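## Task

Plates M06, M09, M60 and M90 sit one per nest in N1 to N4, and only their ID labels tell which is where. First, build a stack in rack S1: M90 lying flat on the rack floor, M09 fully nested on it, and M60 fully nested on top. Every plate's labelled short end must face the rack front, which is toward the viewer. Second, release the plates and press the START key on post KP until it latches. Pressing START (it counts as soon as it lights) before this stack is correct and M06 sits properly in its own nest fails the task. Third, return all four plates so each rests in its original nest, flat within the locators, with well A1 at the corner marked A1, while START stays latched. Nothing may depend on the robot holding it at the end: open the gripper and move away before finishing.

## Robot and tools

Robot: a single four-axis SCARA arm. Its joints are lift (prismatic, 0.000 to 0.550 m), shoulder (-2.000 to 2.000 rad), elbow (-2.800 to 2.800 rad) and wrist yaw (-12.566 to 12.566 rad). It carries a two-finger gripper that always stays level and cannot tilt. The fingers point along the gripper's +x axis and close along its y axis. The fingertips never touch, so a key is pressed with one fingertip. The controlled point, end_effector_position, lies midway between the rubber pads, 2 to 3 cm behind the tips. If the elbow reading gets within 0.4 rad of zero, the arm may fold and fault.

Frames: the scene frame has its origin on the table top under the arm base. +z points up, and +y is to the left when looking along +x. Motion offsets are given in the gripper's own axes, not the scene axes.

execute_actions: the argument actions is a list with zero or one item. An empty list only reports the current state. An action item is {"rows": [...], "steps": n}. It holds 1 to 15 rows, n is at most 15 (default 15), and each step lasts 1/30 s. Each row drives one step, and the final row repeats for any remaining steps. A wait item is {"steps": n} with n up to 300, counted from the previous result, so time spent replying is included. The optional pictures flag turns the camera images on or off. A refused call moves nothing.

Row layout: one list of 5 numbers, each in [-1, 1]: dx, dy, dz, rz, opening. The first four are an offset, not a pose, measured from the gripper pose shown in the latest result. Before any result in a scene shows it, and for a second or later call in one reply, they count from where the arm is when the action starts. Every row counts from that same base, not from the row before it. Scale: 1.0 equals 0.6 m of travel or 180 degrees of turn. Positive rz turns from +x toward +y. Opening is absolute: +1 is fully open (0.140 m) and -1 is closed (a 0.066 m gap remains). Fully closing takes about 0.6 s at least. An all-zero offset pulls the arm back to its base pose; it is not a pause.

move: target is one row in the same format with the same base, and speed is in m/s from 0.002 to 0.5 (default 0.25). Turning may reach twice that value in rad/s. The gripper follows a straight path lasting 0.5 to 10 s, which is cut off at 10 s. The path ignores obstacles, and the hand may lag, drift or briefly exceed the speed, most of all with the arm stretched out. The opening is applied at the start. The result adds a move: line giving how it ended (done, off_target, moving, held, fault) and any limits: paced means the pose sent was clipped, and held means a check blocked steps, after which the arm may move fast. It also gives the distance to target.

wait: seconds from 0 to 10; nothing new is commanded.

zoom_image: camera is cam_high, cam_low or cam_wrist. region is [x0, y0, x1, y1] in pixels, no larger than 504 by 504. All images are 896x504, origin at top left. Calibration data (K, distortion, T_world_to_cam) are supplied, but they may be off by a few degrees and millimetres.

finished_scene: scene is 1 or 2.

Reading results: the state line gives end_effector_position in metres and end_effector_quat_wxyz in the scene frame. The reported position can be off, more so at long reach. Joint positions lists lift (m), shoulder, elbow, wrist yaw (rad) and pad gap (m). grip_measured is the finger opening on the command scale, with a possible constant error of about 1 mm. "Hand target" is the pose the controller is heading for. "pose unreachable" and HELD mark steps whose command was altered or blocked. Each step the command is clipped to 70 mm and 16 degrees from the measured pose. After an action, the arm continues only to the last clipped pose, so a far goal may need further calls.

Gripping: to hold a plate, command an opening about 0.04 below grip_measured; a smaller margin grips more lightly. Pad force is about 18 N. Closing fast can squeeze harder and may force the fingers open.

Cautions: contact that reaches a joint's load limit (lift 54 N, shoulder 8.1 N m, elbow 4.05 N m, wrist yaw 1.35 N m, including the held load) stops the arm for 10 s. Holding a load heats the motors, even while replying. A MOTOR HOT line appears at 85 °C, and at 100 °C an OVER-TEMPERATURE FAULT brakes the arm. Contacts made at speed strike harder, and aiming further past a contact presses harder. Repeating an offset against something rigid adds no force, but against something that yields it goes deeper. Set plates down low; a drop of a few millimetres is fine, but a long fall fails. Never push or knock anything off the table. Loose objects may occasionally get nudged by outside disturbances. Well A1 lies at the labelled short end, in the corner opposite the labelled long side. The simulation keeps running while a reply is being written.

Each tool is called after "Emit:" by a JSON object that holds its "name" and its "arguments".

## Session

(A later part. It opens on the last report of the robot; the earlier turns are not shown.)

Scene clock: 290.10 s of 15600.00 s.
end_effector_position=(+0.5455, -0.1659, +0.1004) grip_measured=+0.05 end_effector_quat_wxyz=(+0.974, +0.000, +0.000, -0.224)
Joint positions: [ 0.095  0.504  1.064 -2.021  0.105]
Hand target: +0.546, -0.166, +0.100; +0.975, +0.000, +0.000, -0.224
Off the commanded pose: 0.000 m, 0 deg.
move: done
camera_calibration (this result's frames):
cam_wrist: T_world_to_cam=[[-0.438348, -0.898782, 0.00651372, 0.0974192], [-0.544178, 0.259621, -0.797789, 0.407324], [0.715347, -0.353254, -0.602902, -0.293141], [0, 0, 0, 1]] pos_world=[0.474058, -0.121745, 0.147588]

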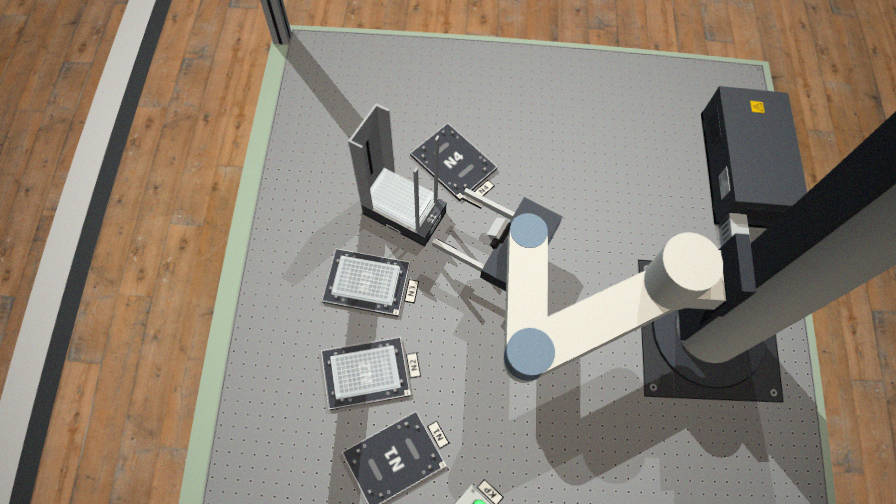

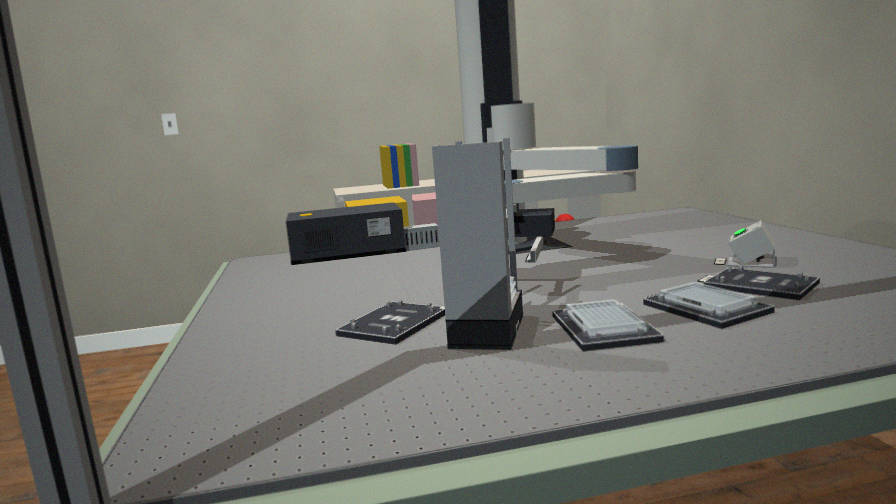

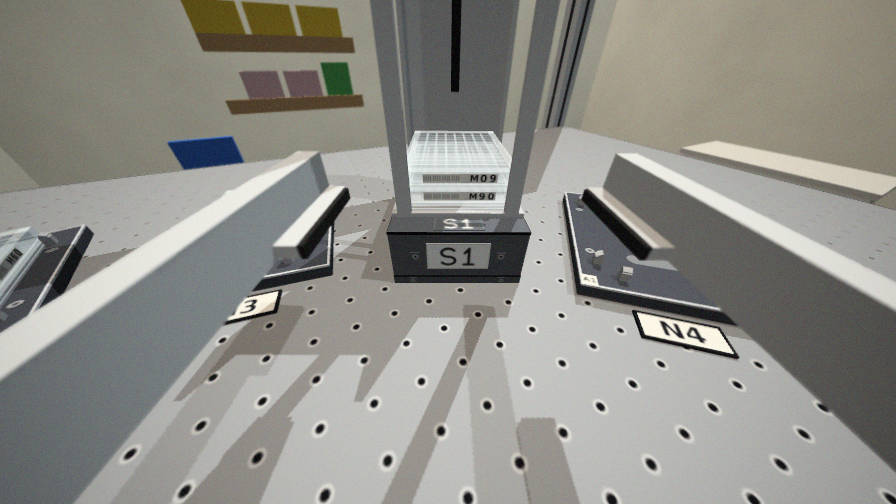

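Emit:
{"name": "move", "arguments": {"target": [0.2503,0.001,-0.0353,0.0004,0.05], "speed": 0.12}}

Emit:
{"name": "move", "arguments": {"target": [0,0,0,0,-0.54]}}

Emit:
{"name": "move", "arguments": {"target": [0,0,0.4355,0,-0.54], "speed": 0.12}}

Emit:
{"name": "move", "arguments": {"target": [-0.0679,-0.2818,0,-0.0964,-0.54]}}

Emit:
{"name": "move", "arguments": {"target": [0,0,-0.469,0,-0.54], "speed": 0.2}}

Scene clock: 297.60 s of 15600.00 s.
end_effector_position=(+0.6808, -0.2310, +0.0792) grip_measured=+0.05 end_effector_quat_wxyz=(+0.975, +0.000, +0.000, -0.224)
Joint positions: [ 0.074  0.167  1.851 -2.469  0.105]
Hand target: +0.681, -0.231, +0.079; +0.975, +0.000, +0.000, -0.224
Off the commanded pose: 0.000 m, 0 deg.
After step 90, 2.90 s passed at rest.
move: done
camera_calibration (this result's frames):
cam_wrist: T_world_to_cam=[[-0.437079, -0.8994, 0.00651372, 0.0973485], [-0.544544, 0.258853, -0.797789, 0.481051], [0.715845, -0.352244, -0.602902, -0.425812], [0, 0, 0, 1]] pos_world=[0.609318, -0.186956, 0.12642]

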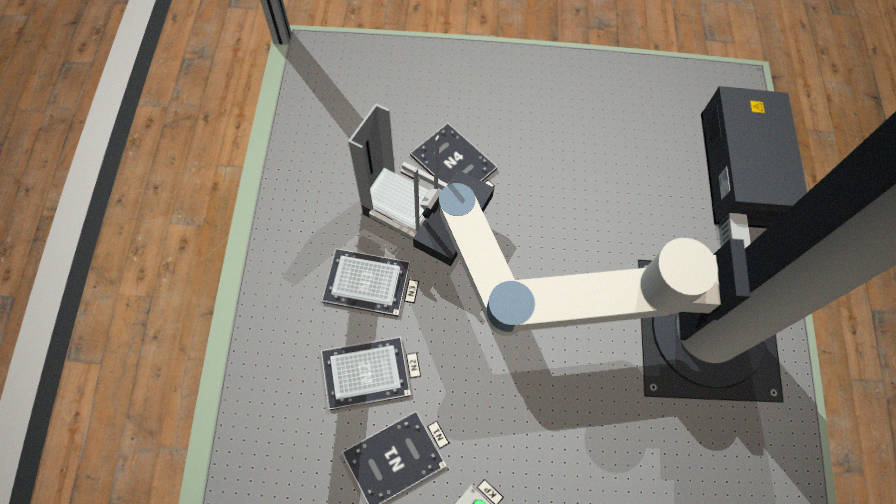

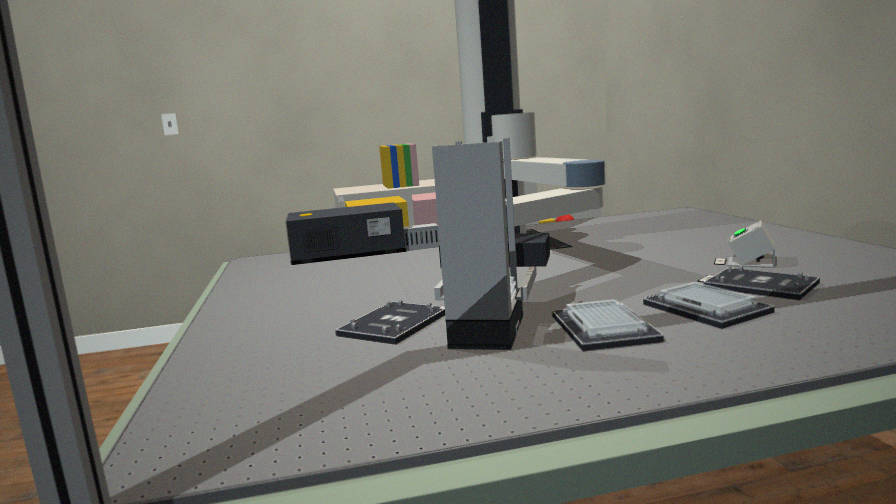

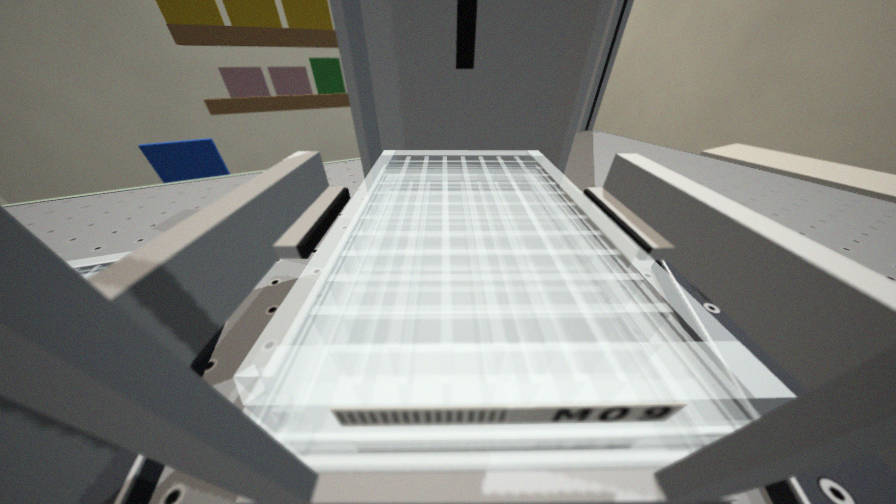

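Scene clock: 298.10 s of 15600.00 s.
end_effector_position=(+0.6808, -0.2310, +0.0792) grip_measured=-0.48 end_effector_quat_wxyz=(+0.975, +0.000, +0.000, -0.224)
Joint positions: [ 0.074  0.167  1.851 -2.469  0.085]
Hand target: +0.681, -0.231, +0.079; +0.975, +0.000, +0.000, -0.224
Off the commanded pose: 0.000 m, 0 deg.
move: done
camera_calibration (this result's frames):
cam_wrist: T_world_to_cam=[[-0.437058, -0.89941, 0.00651372, 0.0973378], [-0.54455, 0.25884, -0.797789, 0.481053], [0.715853, -0.352227, -0.602902, -0.425815], [0, 0, 0, 1]] pos_world=[0.60932, -0.186953, 0.12642]

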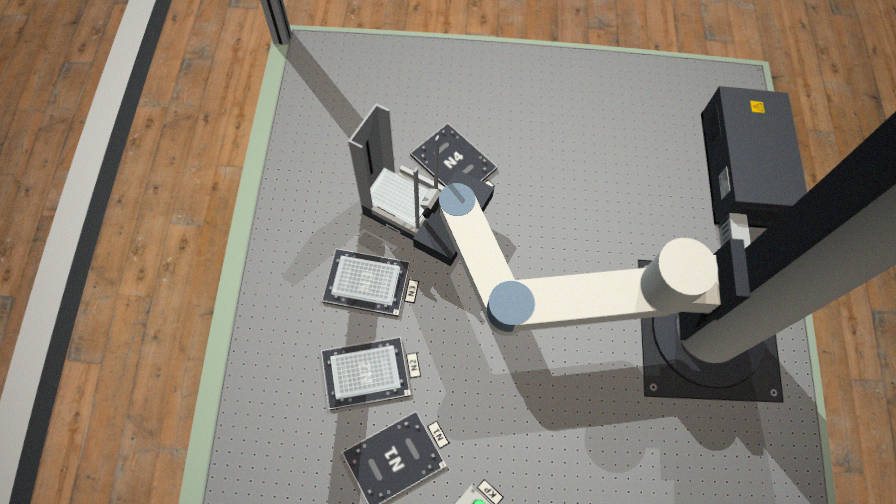

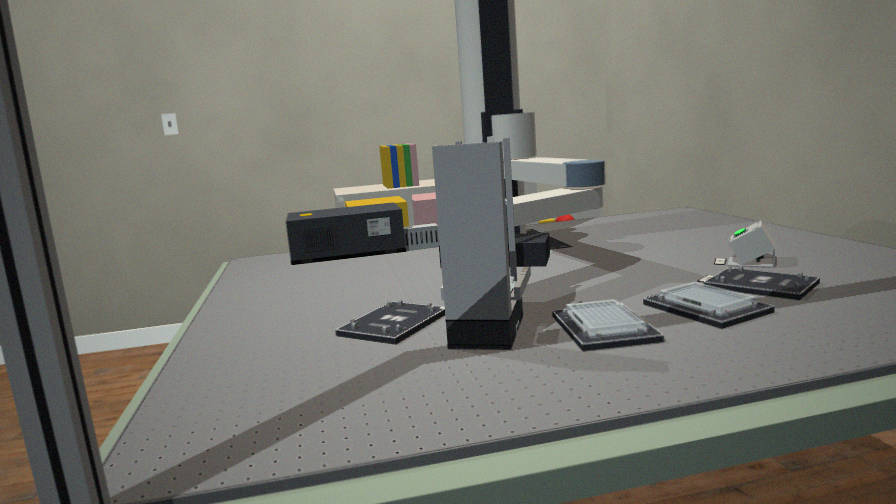

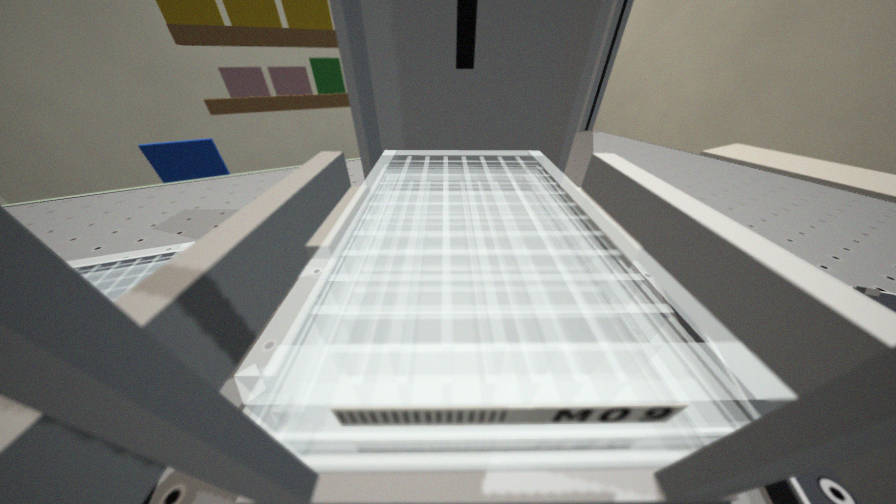

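Scene clock: 300.60 s of 15600.00 s.
end_effector_position=(+0.6808, -0.2310, +0.3406) grip_measured=-0.48 end_effector_quat_wxyz=(+0.975, +0.000, +0.000, -0.224)
Joint positions: [ 0.336  0.167  1.851 -2.469  0.085]
Hand target: +0.681, -0.231, +0.341; +0.975, +0.000, +0.000, -0.224
Off the commanded pose: 0.000 m, 0 deg.
move: done
camera_calibration (this result's frames):
cam_wrist: T_world_to_cam=[[-0.437019, -0.899429, 0.00651372, 0.0956193], [-0.544561, 0.258817, -0.797789, 0.68956], [0.715868, -0.352196, -0.602902, -0.268254], [0, 0, 0, 1]] pos_world=[0.609329, -0.186945, 0.387769]

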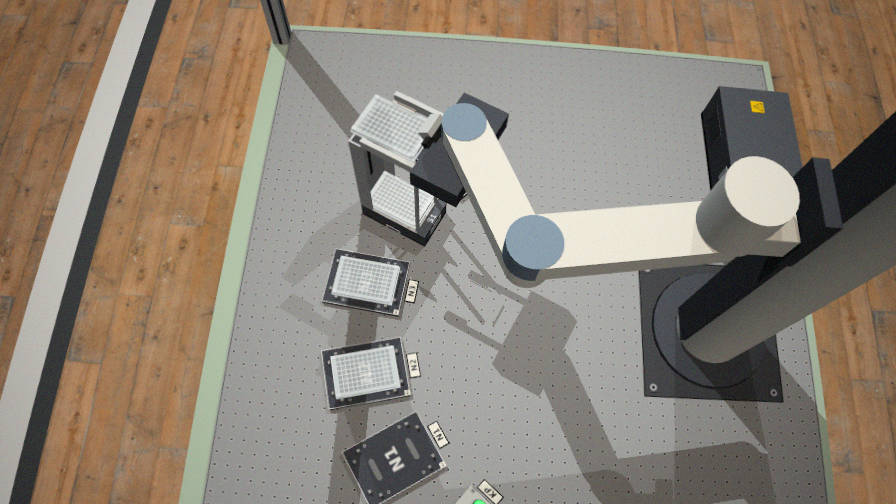

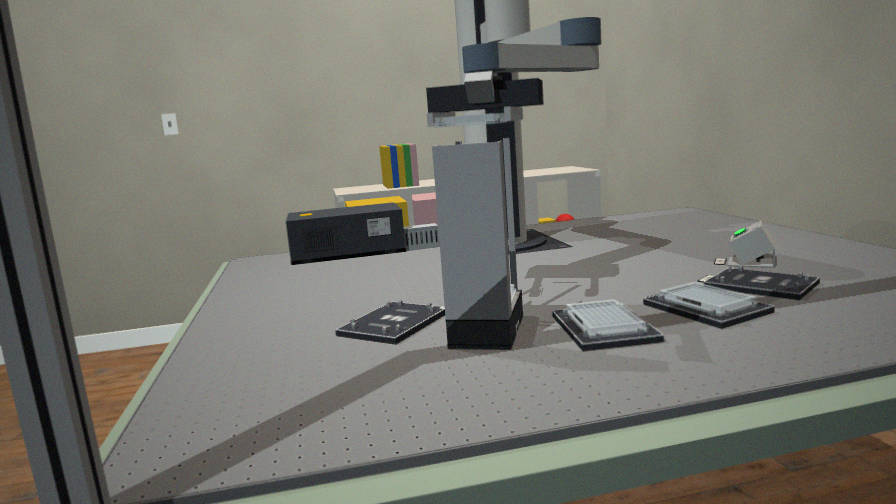

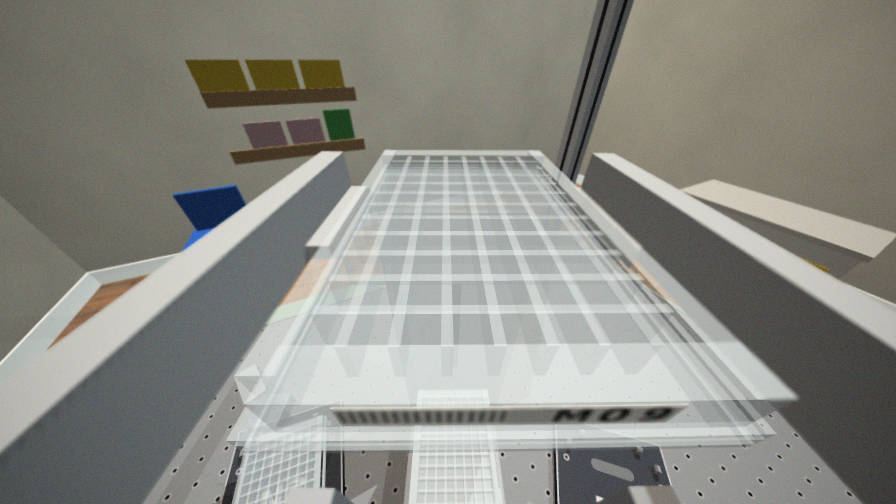

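Scene clock: 301.67 s of 15600.00 s.
end_effector_position=(+0.5703, -0.3656, +0.3406) grip_measured=-0.48 end_effector_quat_wxyz=(+0.930, +0.000, +0.000, -0.368)
Joint positions: [ 0.336 -0.108  1.741 -2.388  0.085]
Hand target: +0.570, -0.365, +0.341; +0.930, +0.000, +0.000, -0.368
Off the commanded pose: 0.000 m, 0 deg.
move: done
camera_calibration (this result's frames):
cam_wrist: T_world_to_cam=[[-0.685694, -0.727861, 0.00651372, 0.130861], [-0.442411, 0.409641, -0.797789, 0.661084], [0.578011, -0.54992, -0.602902, -0.230192], [0, 0, 0, 1]] pos_world=[0.515255, -0.302146, 0.387769]

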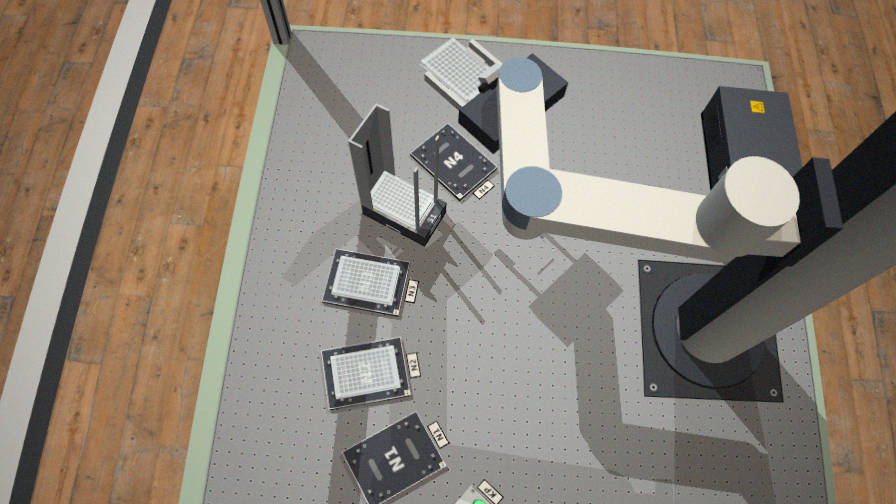

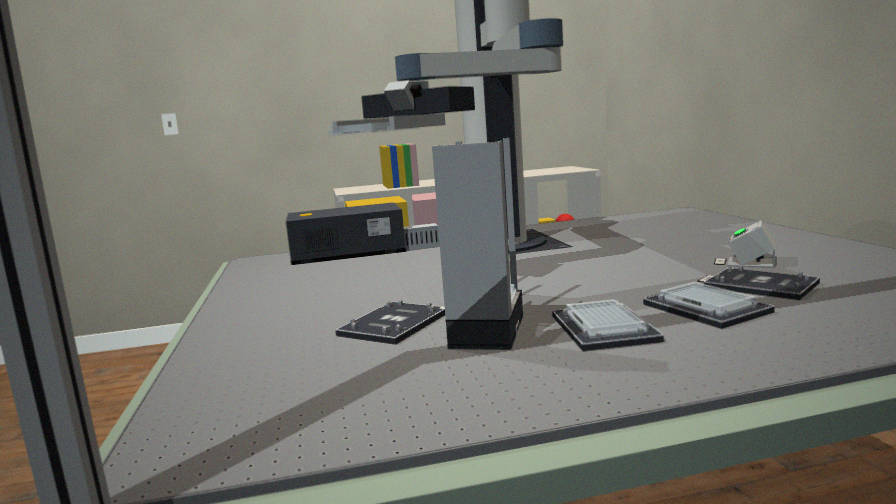

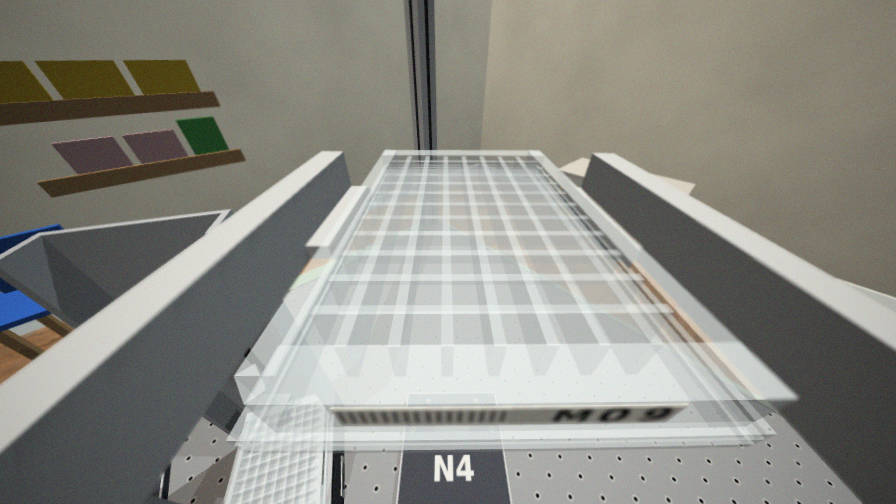

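Scene clock: 303.47 s of 15600.00 s.
end_effector_position=(+0.5703, -0.3656, +0.0591) grip_measured=-0.48 end_effector_quat_wxyz=(+0.930, +0.000, +0.000, -0.368)
Joint positions: [ 0.054 -0.108  1.741 -2.388  0.085]
Hand target: +0.570, -0.366, +0.059; +0.930, +0.000, +0.000, -0.368
Off the commanded pose: 0.000 m, 0 deg.
move: done
camera_calibration (this result's frames):
cam_wrist: T_world_to_cam=[[-0.685721, -0.727836, 0.00651372, 0.132709], [-0.442396, 0.409657, -0.797789, 0.436521], [0.577991, -0.549942, -0.602902, -0.399885], [0, 0, 0, 1]] pos_world=[0.515246, -0.302147, 0.106295]

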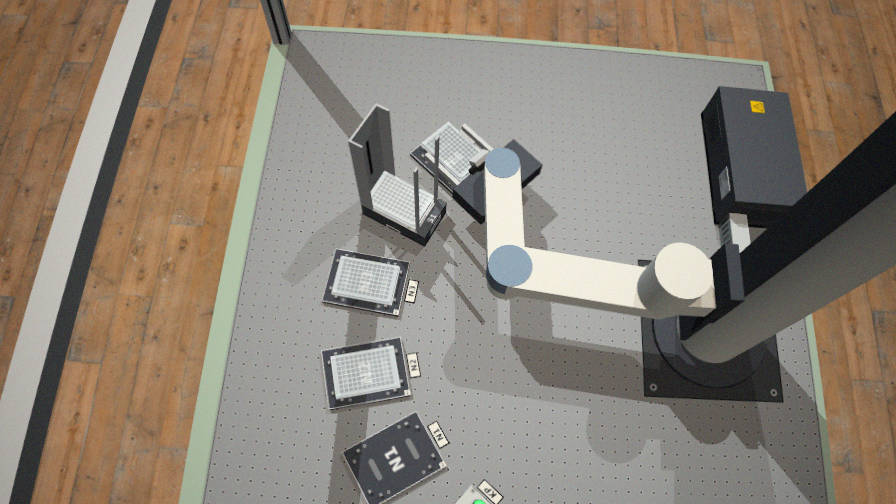

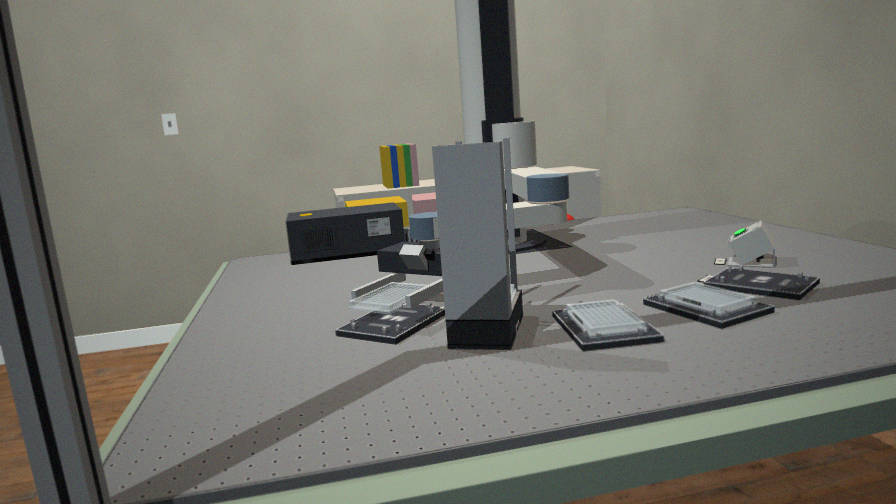

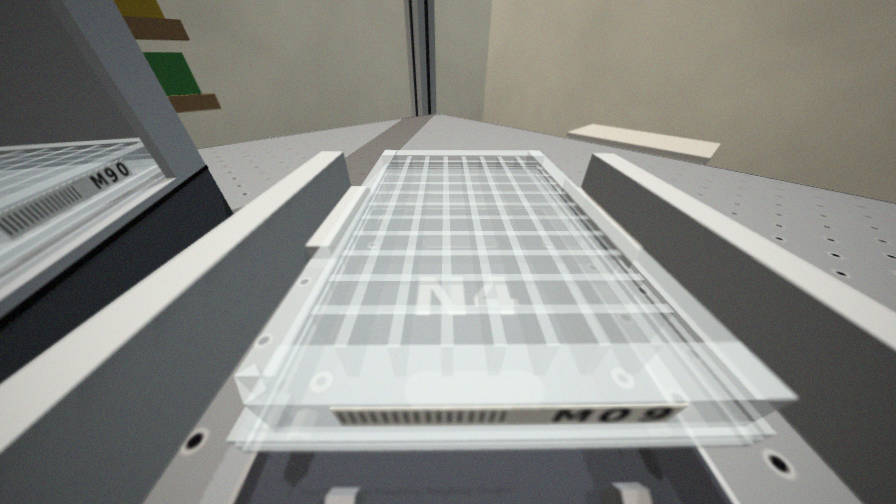

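Emit:
{"name": "move", "arguments": {"target": [0.0004,0.0003,-0.0503,0,-0.54], "speed": 0.02}}

Emit:
{"name": "move", "arguments": {"target": [0,0,0,0,0.05]}}

Emit:
{"name": "move", "arguments": {"target": [0,0,0.119,0,0.05], "speed": 0.12}}

Emit:
{"name": "move", "arguments": {"target": [-0.25,0,0,0,0.05]}}

Emit:
{"name": "move", "arguments": {"target": [-0.008,0.2148,0,0.0965,0.05]}}

Scene clock: 310.23 s of 15600.00 s.
end_effector_position=(+0.5706, -0.3655, +0.0291) grip_measured=-0.48 end_effector_quat_wxyz=(+0.930, +0.000, +0.000, -0.368)
Joint positions: [ 0.024 -0.108  1.742 -2.389  0.085]
Hand target: +0.571, -0.366, +0.029; +0.930, +0.000, +0.000, -0.368
Off the commanded pose: 0.000 m, 0 deg.
After step 90, 2.03 s passed at rest.
move: done
camera_calibration (this result's frames):
cam_wrist: T_world_to_cam=[[-0.685523, -0.728022, 0.00651372, 0.132971], [-0.442507, 0.409537, -0.797789, 0.412706], [0.57814, -0.549785, -0.602902, -0.418172], [0, 0, 0, 1]] pos_world=[0.515542, -0.302118, 0.0762693]

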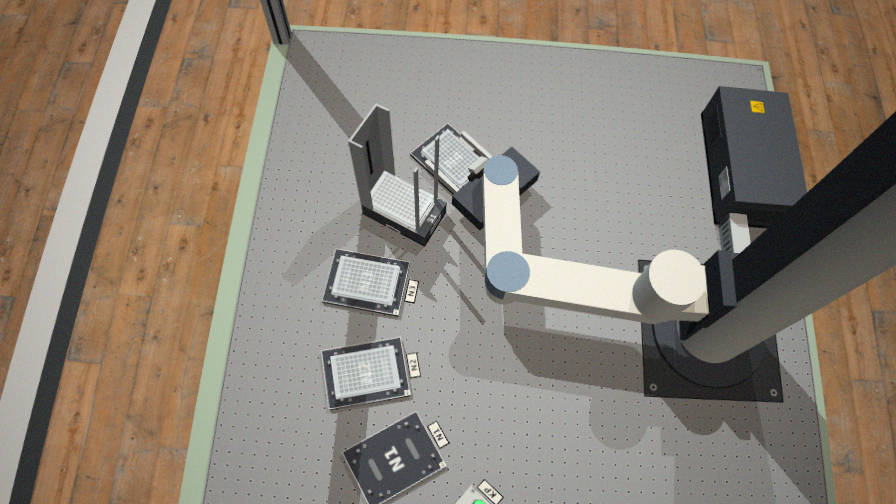

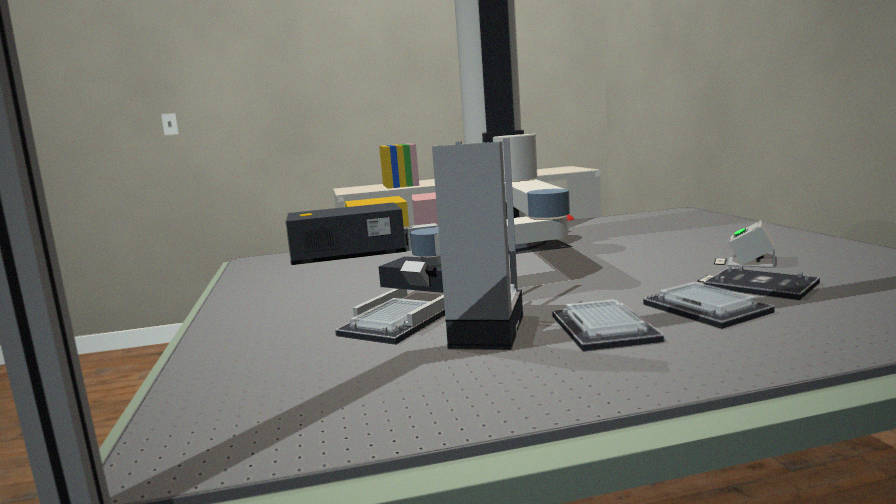

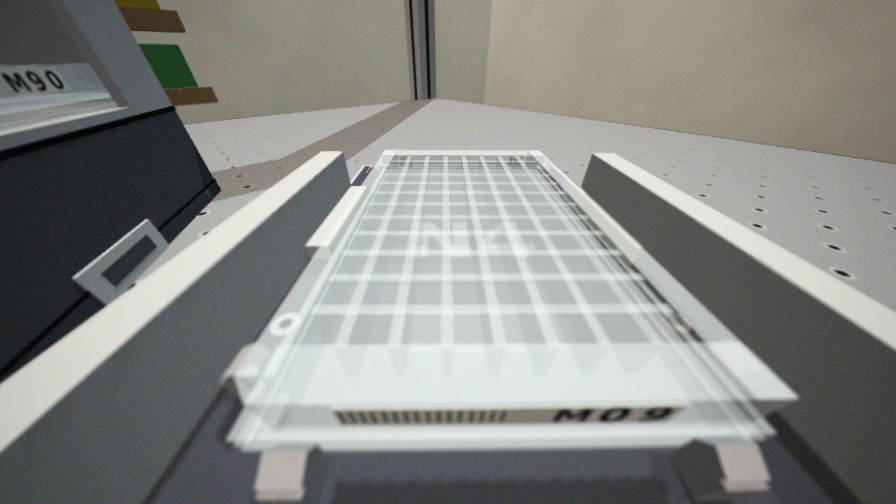

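Scene clock: 310.73 s of 15600.00 s.
end_effector_position=(+0.5706, -0.3655, +0.0291) grip_measured=+0.05 end_effector_quat_wxyz=(+0.930, +0.000, +0.000, -0.368)
Joint positions: [ 0.024 -0.108  1.742 -2.389  0.105]
Hand target: +0.571, -0.366, +0.029; +0.930, +0.000, +0.000, -0.368
Off the commanded pose: 0.000 m, 0 deg.
move: done
camera_calibration (this result's frames):
cam_wrist: T_world_to_cam=[[-0.685531, -0.728014, 0.00651372, 0.132981], [-0.442502, 0.409542, -0.797789, 0.412715], [0.578134, -0.549791, -0.602902, -0.418157], [0, 0, 0, 1]] pos_world=[0.515541, -0.302111, 0.0762851]

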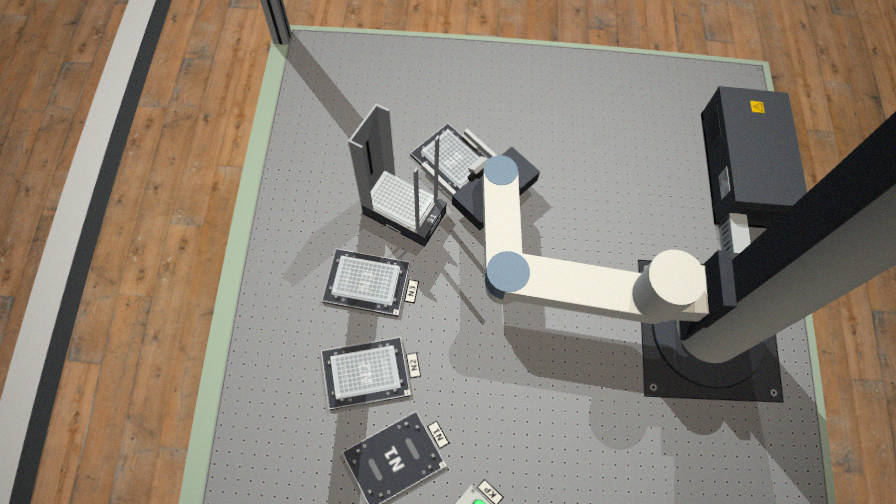

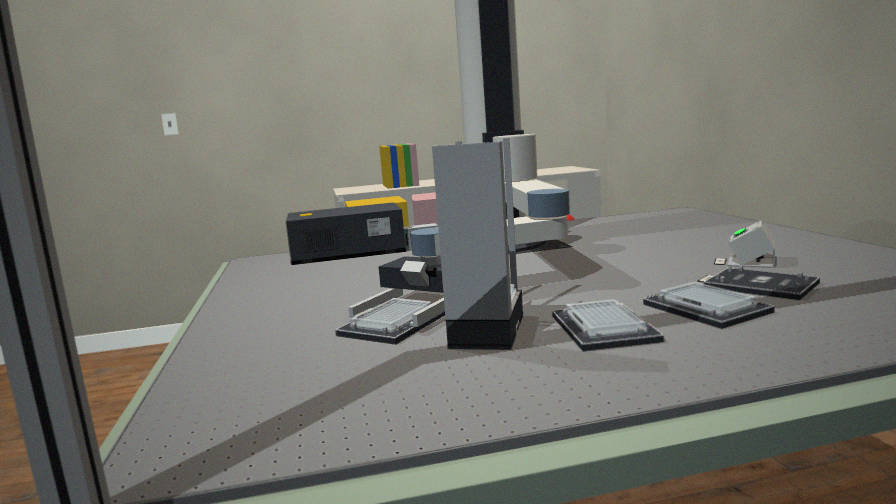

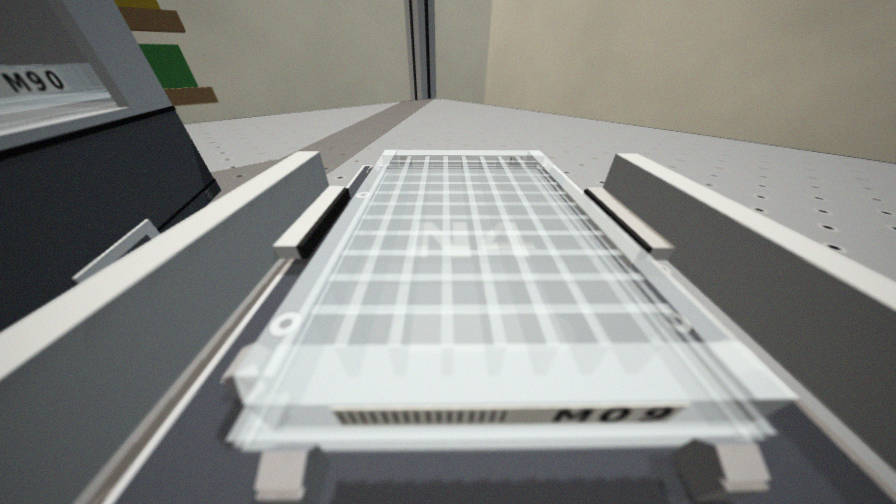

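Scene clock: 311.67 s of 15600.00 s.
end_effector_position=(+0.5706, -0.3655, +0.1005) grip_measured=+0.05 end_effector_quat_wxyz=(+0.930, +0.000, +0.000, -0.368)
Joint positions: [ 0.096 -0.108  1.742 -2.389  0.105]
Hand target: +0.571, -0.366, +0.100; +0.930, +0.000, +0.000, -0.368
Off the commanded pose: 0.000 m, 0 deg.
move: done
camera_calibration (this result's frames):
cam_wrist: T_world_to_cam=[[-0.685504, -0.728039, 0.00651372, 0.132503], [-0.442517, 0.409526, -0.797789, 0.469732], [0.578154, -0.54977, -0.602902, -0.375081], [0, 0, 0, 1]] pos_world=[0.51555, -0.302109, 0.147747]

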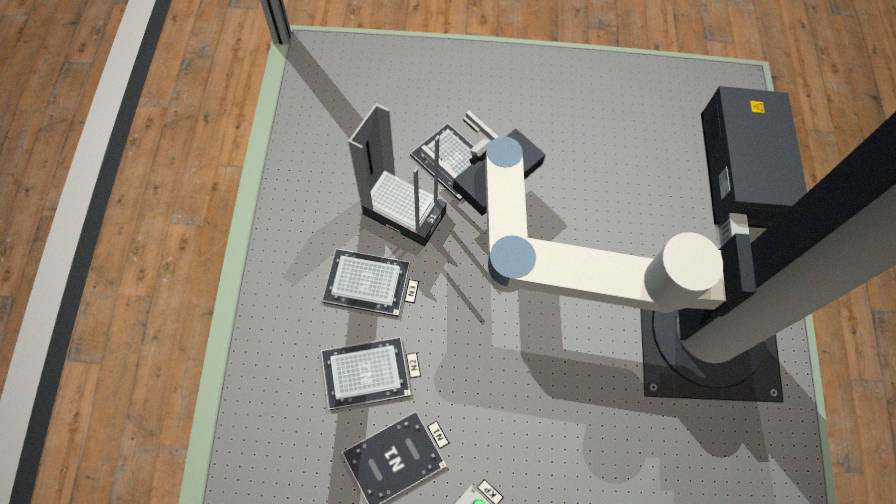

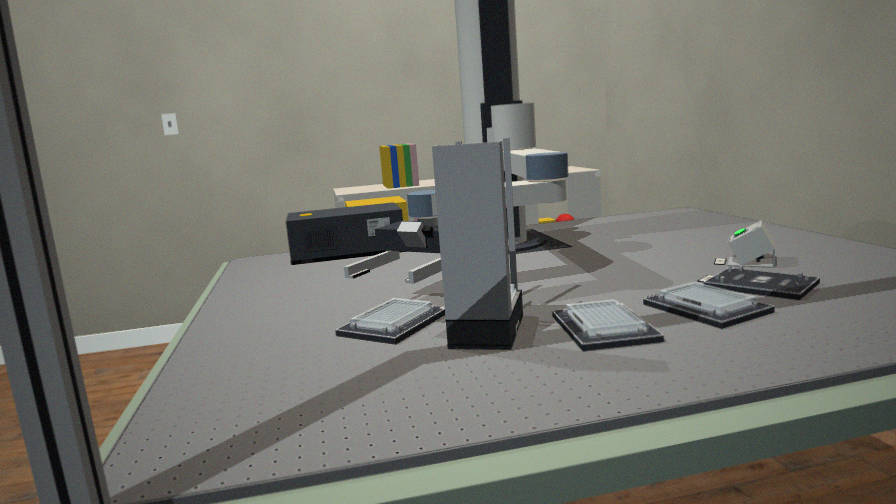

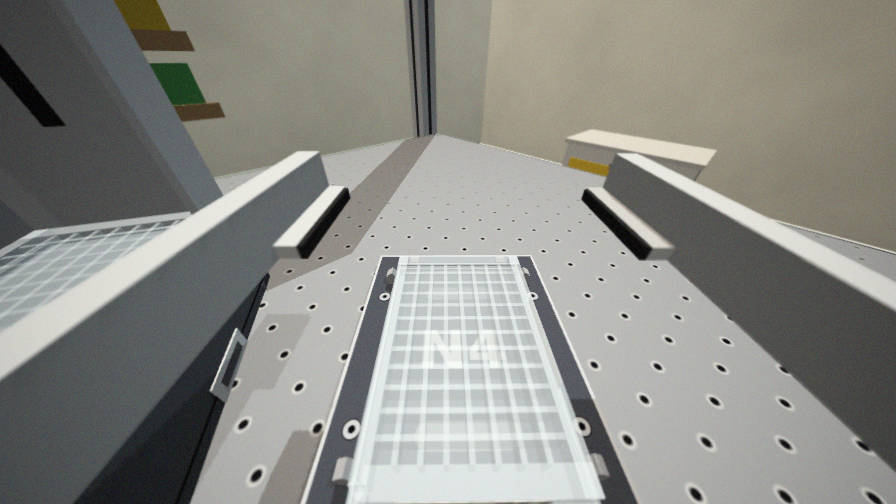

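Scene clock: 312.67 s of 15600.00 s.
end_effector_position=(+0.4613, -0.2628, +0.1005) grip_measured=+0.05 end_effector_quat_wxyz=(+0.930, +0.000, +0.000, -0.368)
Joint positions: [ 0.096  0.199  0.986 -1.94   0.105]
Hand target: +0.461, -0.263, +0.101; +0.930, +0.000, +0.000, -0.368
Off the commanded pose: 0.000 m, 0 deg.
move: done
camera_calibration (this result's frames):
cam_wrist: T_world_to_cam=[[-0.685621, -0.72793, 0.00651372, 0.132387], [-0.442452, 0.409597, -0.797789, 0.379256], [0.578066, -0.549862, -0.602902, -0.255392], [0, 0, 0, 1]] pos_world=[0.406203, -0.199404, 0.147728]

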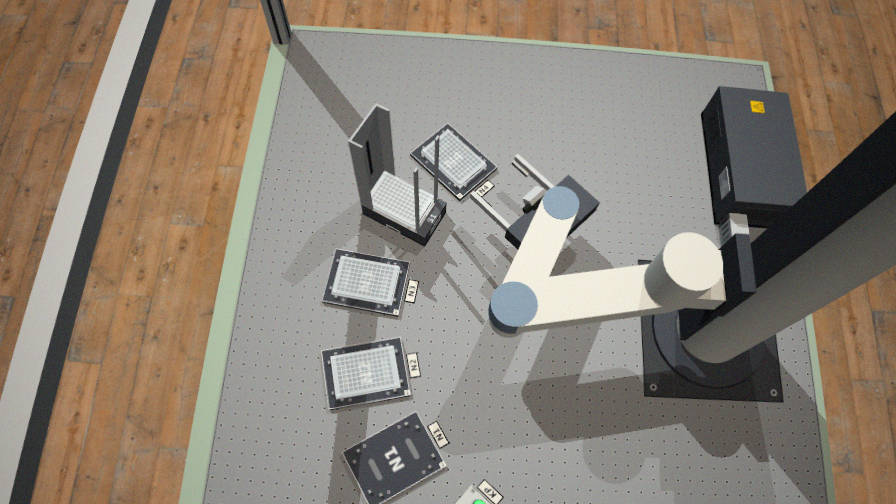

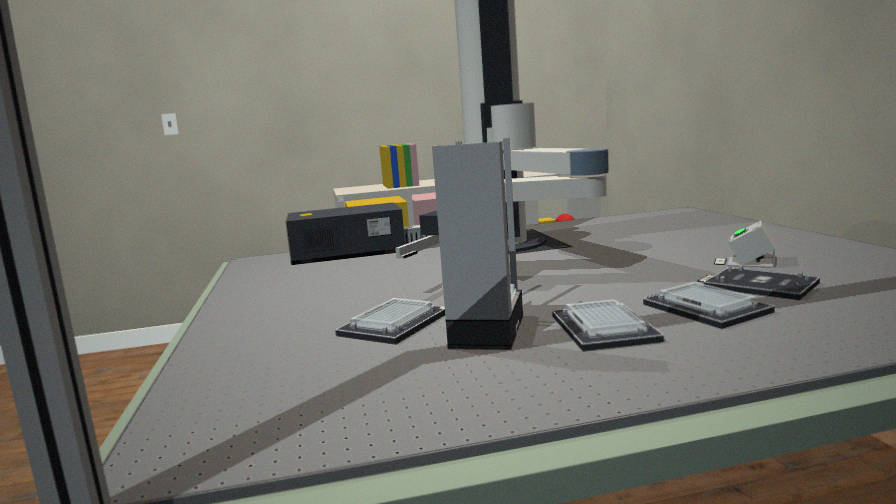

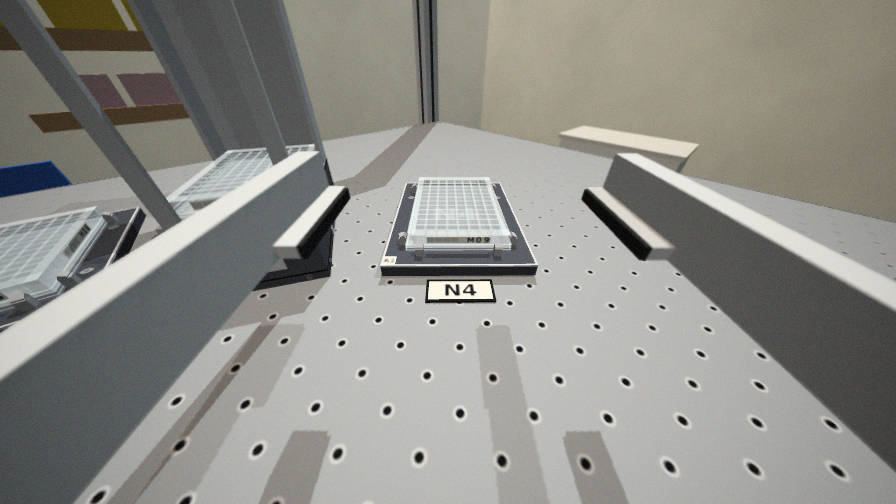

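Scene clock: 313.63 s of 15600.00 s.
end_effector_position=(+0.5461, -0.1655, +0.1005) grip_measured=+0.05 end_effector_quat_wxyz=(+0.975, +0.000, +0.000, -0.223)
Joint positions: [ 0.096  0.505  1.066 -2.022  0.105]
Hand target: +0.546, -0.166, +0.101; +0.975, +0.000, +0.000, -0.224
Off the commanded pose: 0.000 m, 0 deg.
move: done
camera_calibration (this result's frames):
cam_wrist: T_world_to_cam=[[-0.43653, -0.899666, 0.00651372, 0.0969807], [-0.544702, 0.258521, -0.797789, 0.407766], [0.716059, -0.351807, -0.602902, -0.293499], [0, 0, 0, 1]] pos_world=[0.474609, -0.121421, 0.147728]

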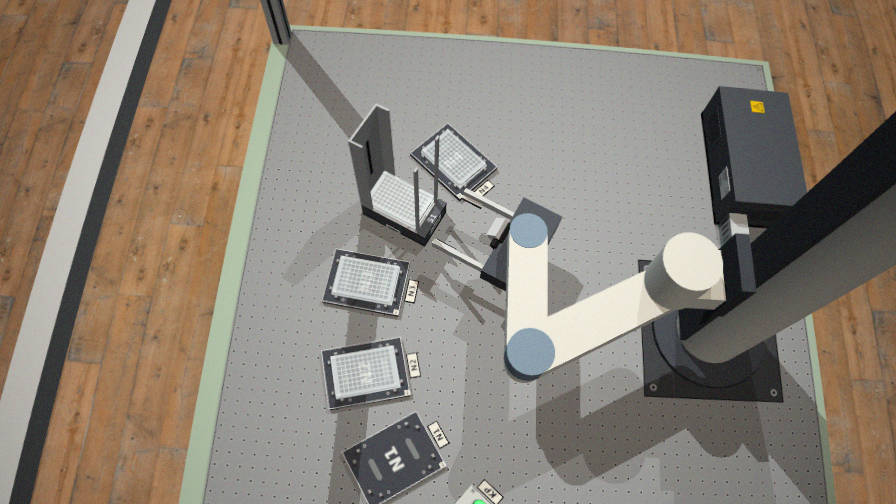

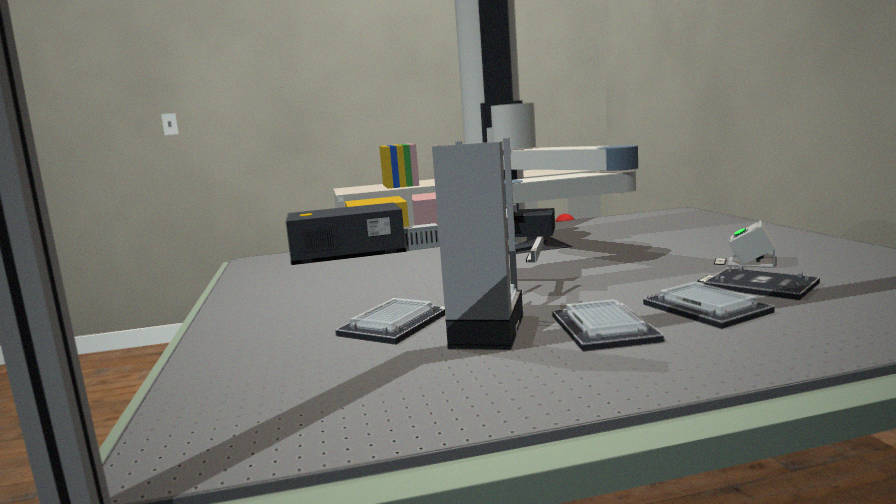

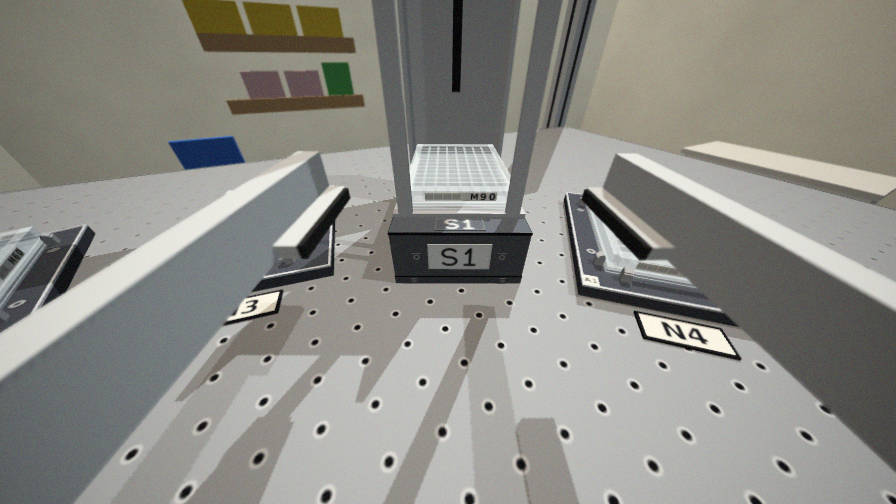

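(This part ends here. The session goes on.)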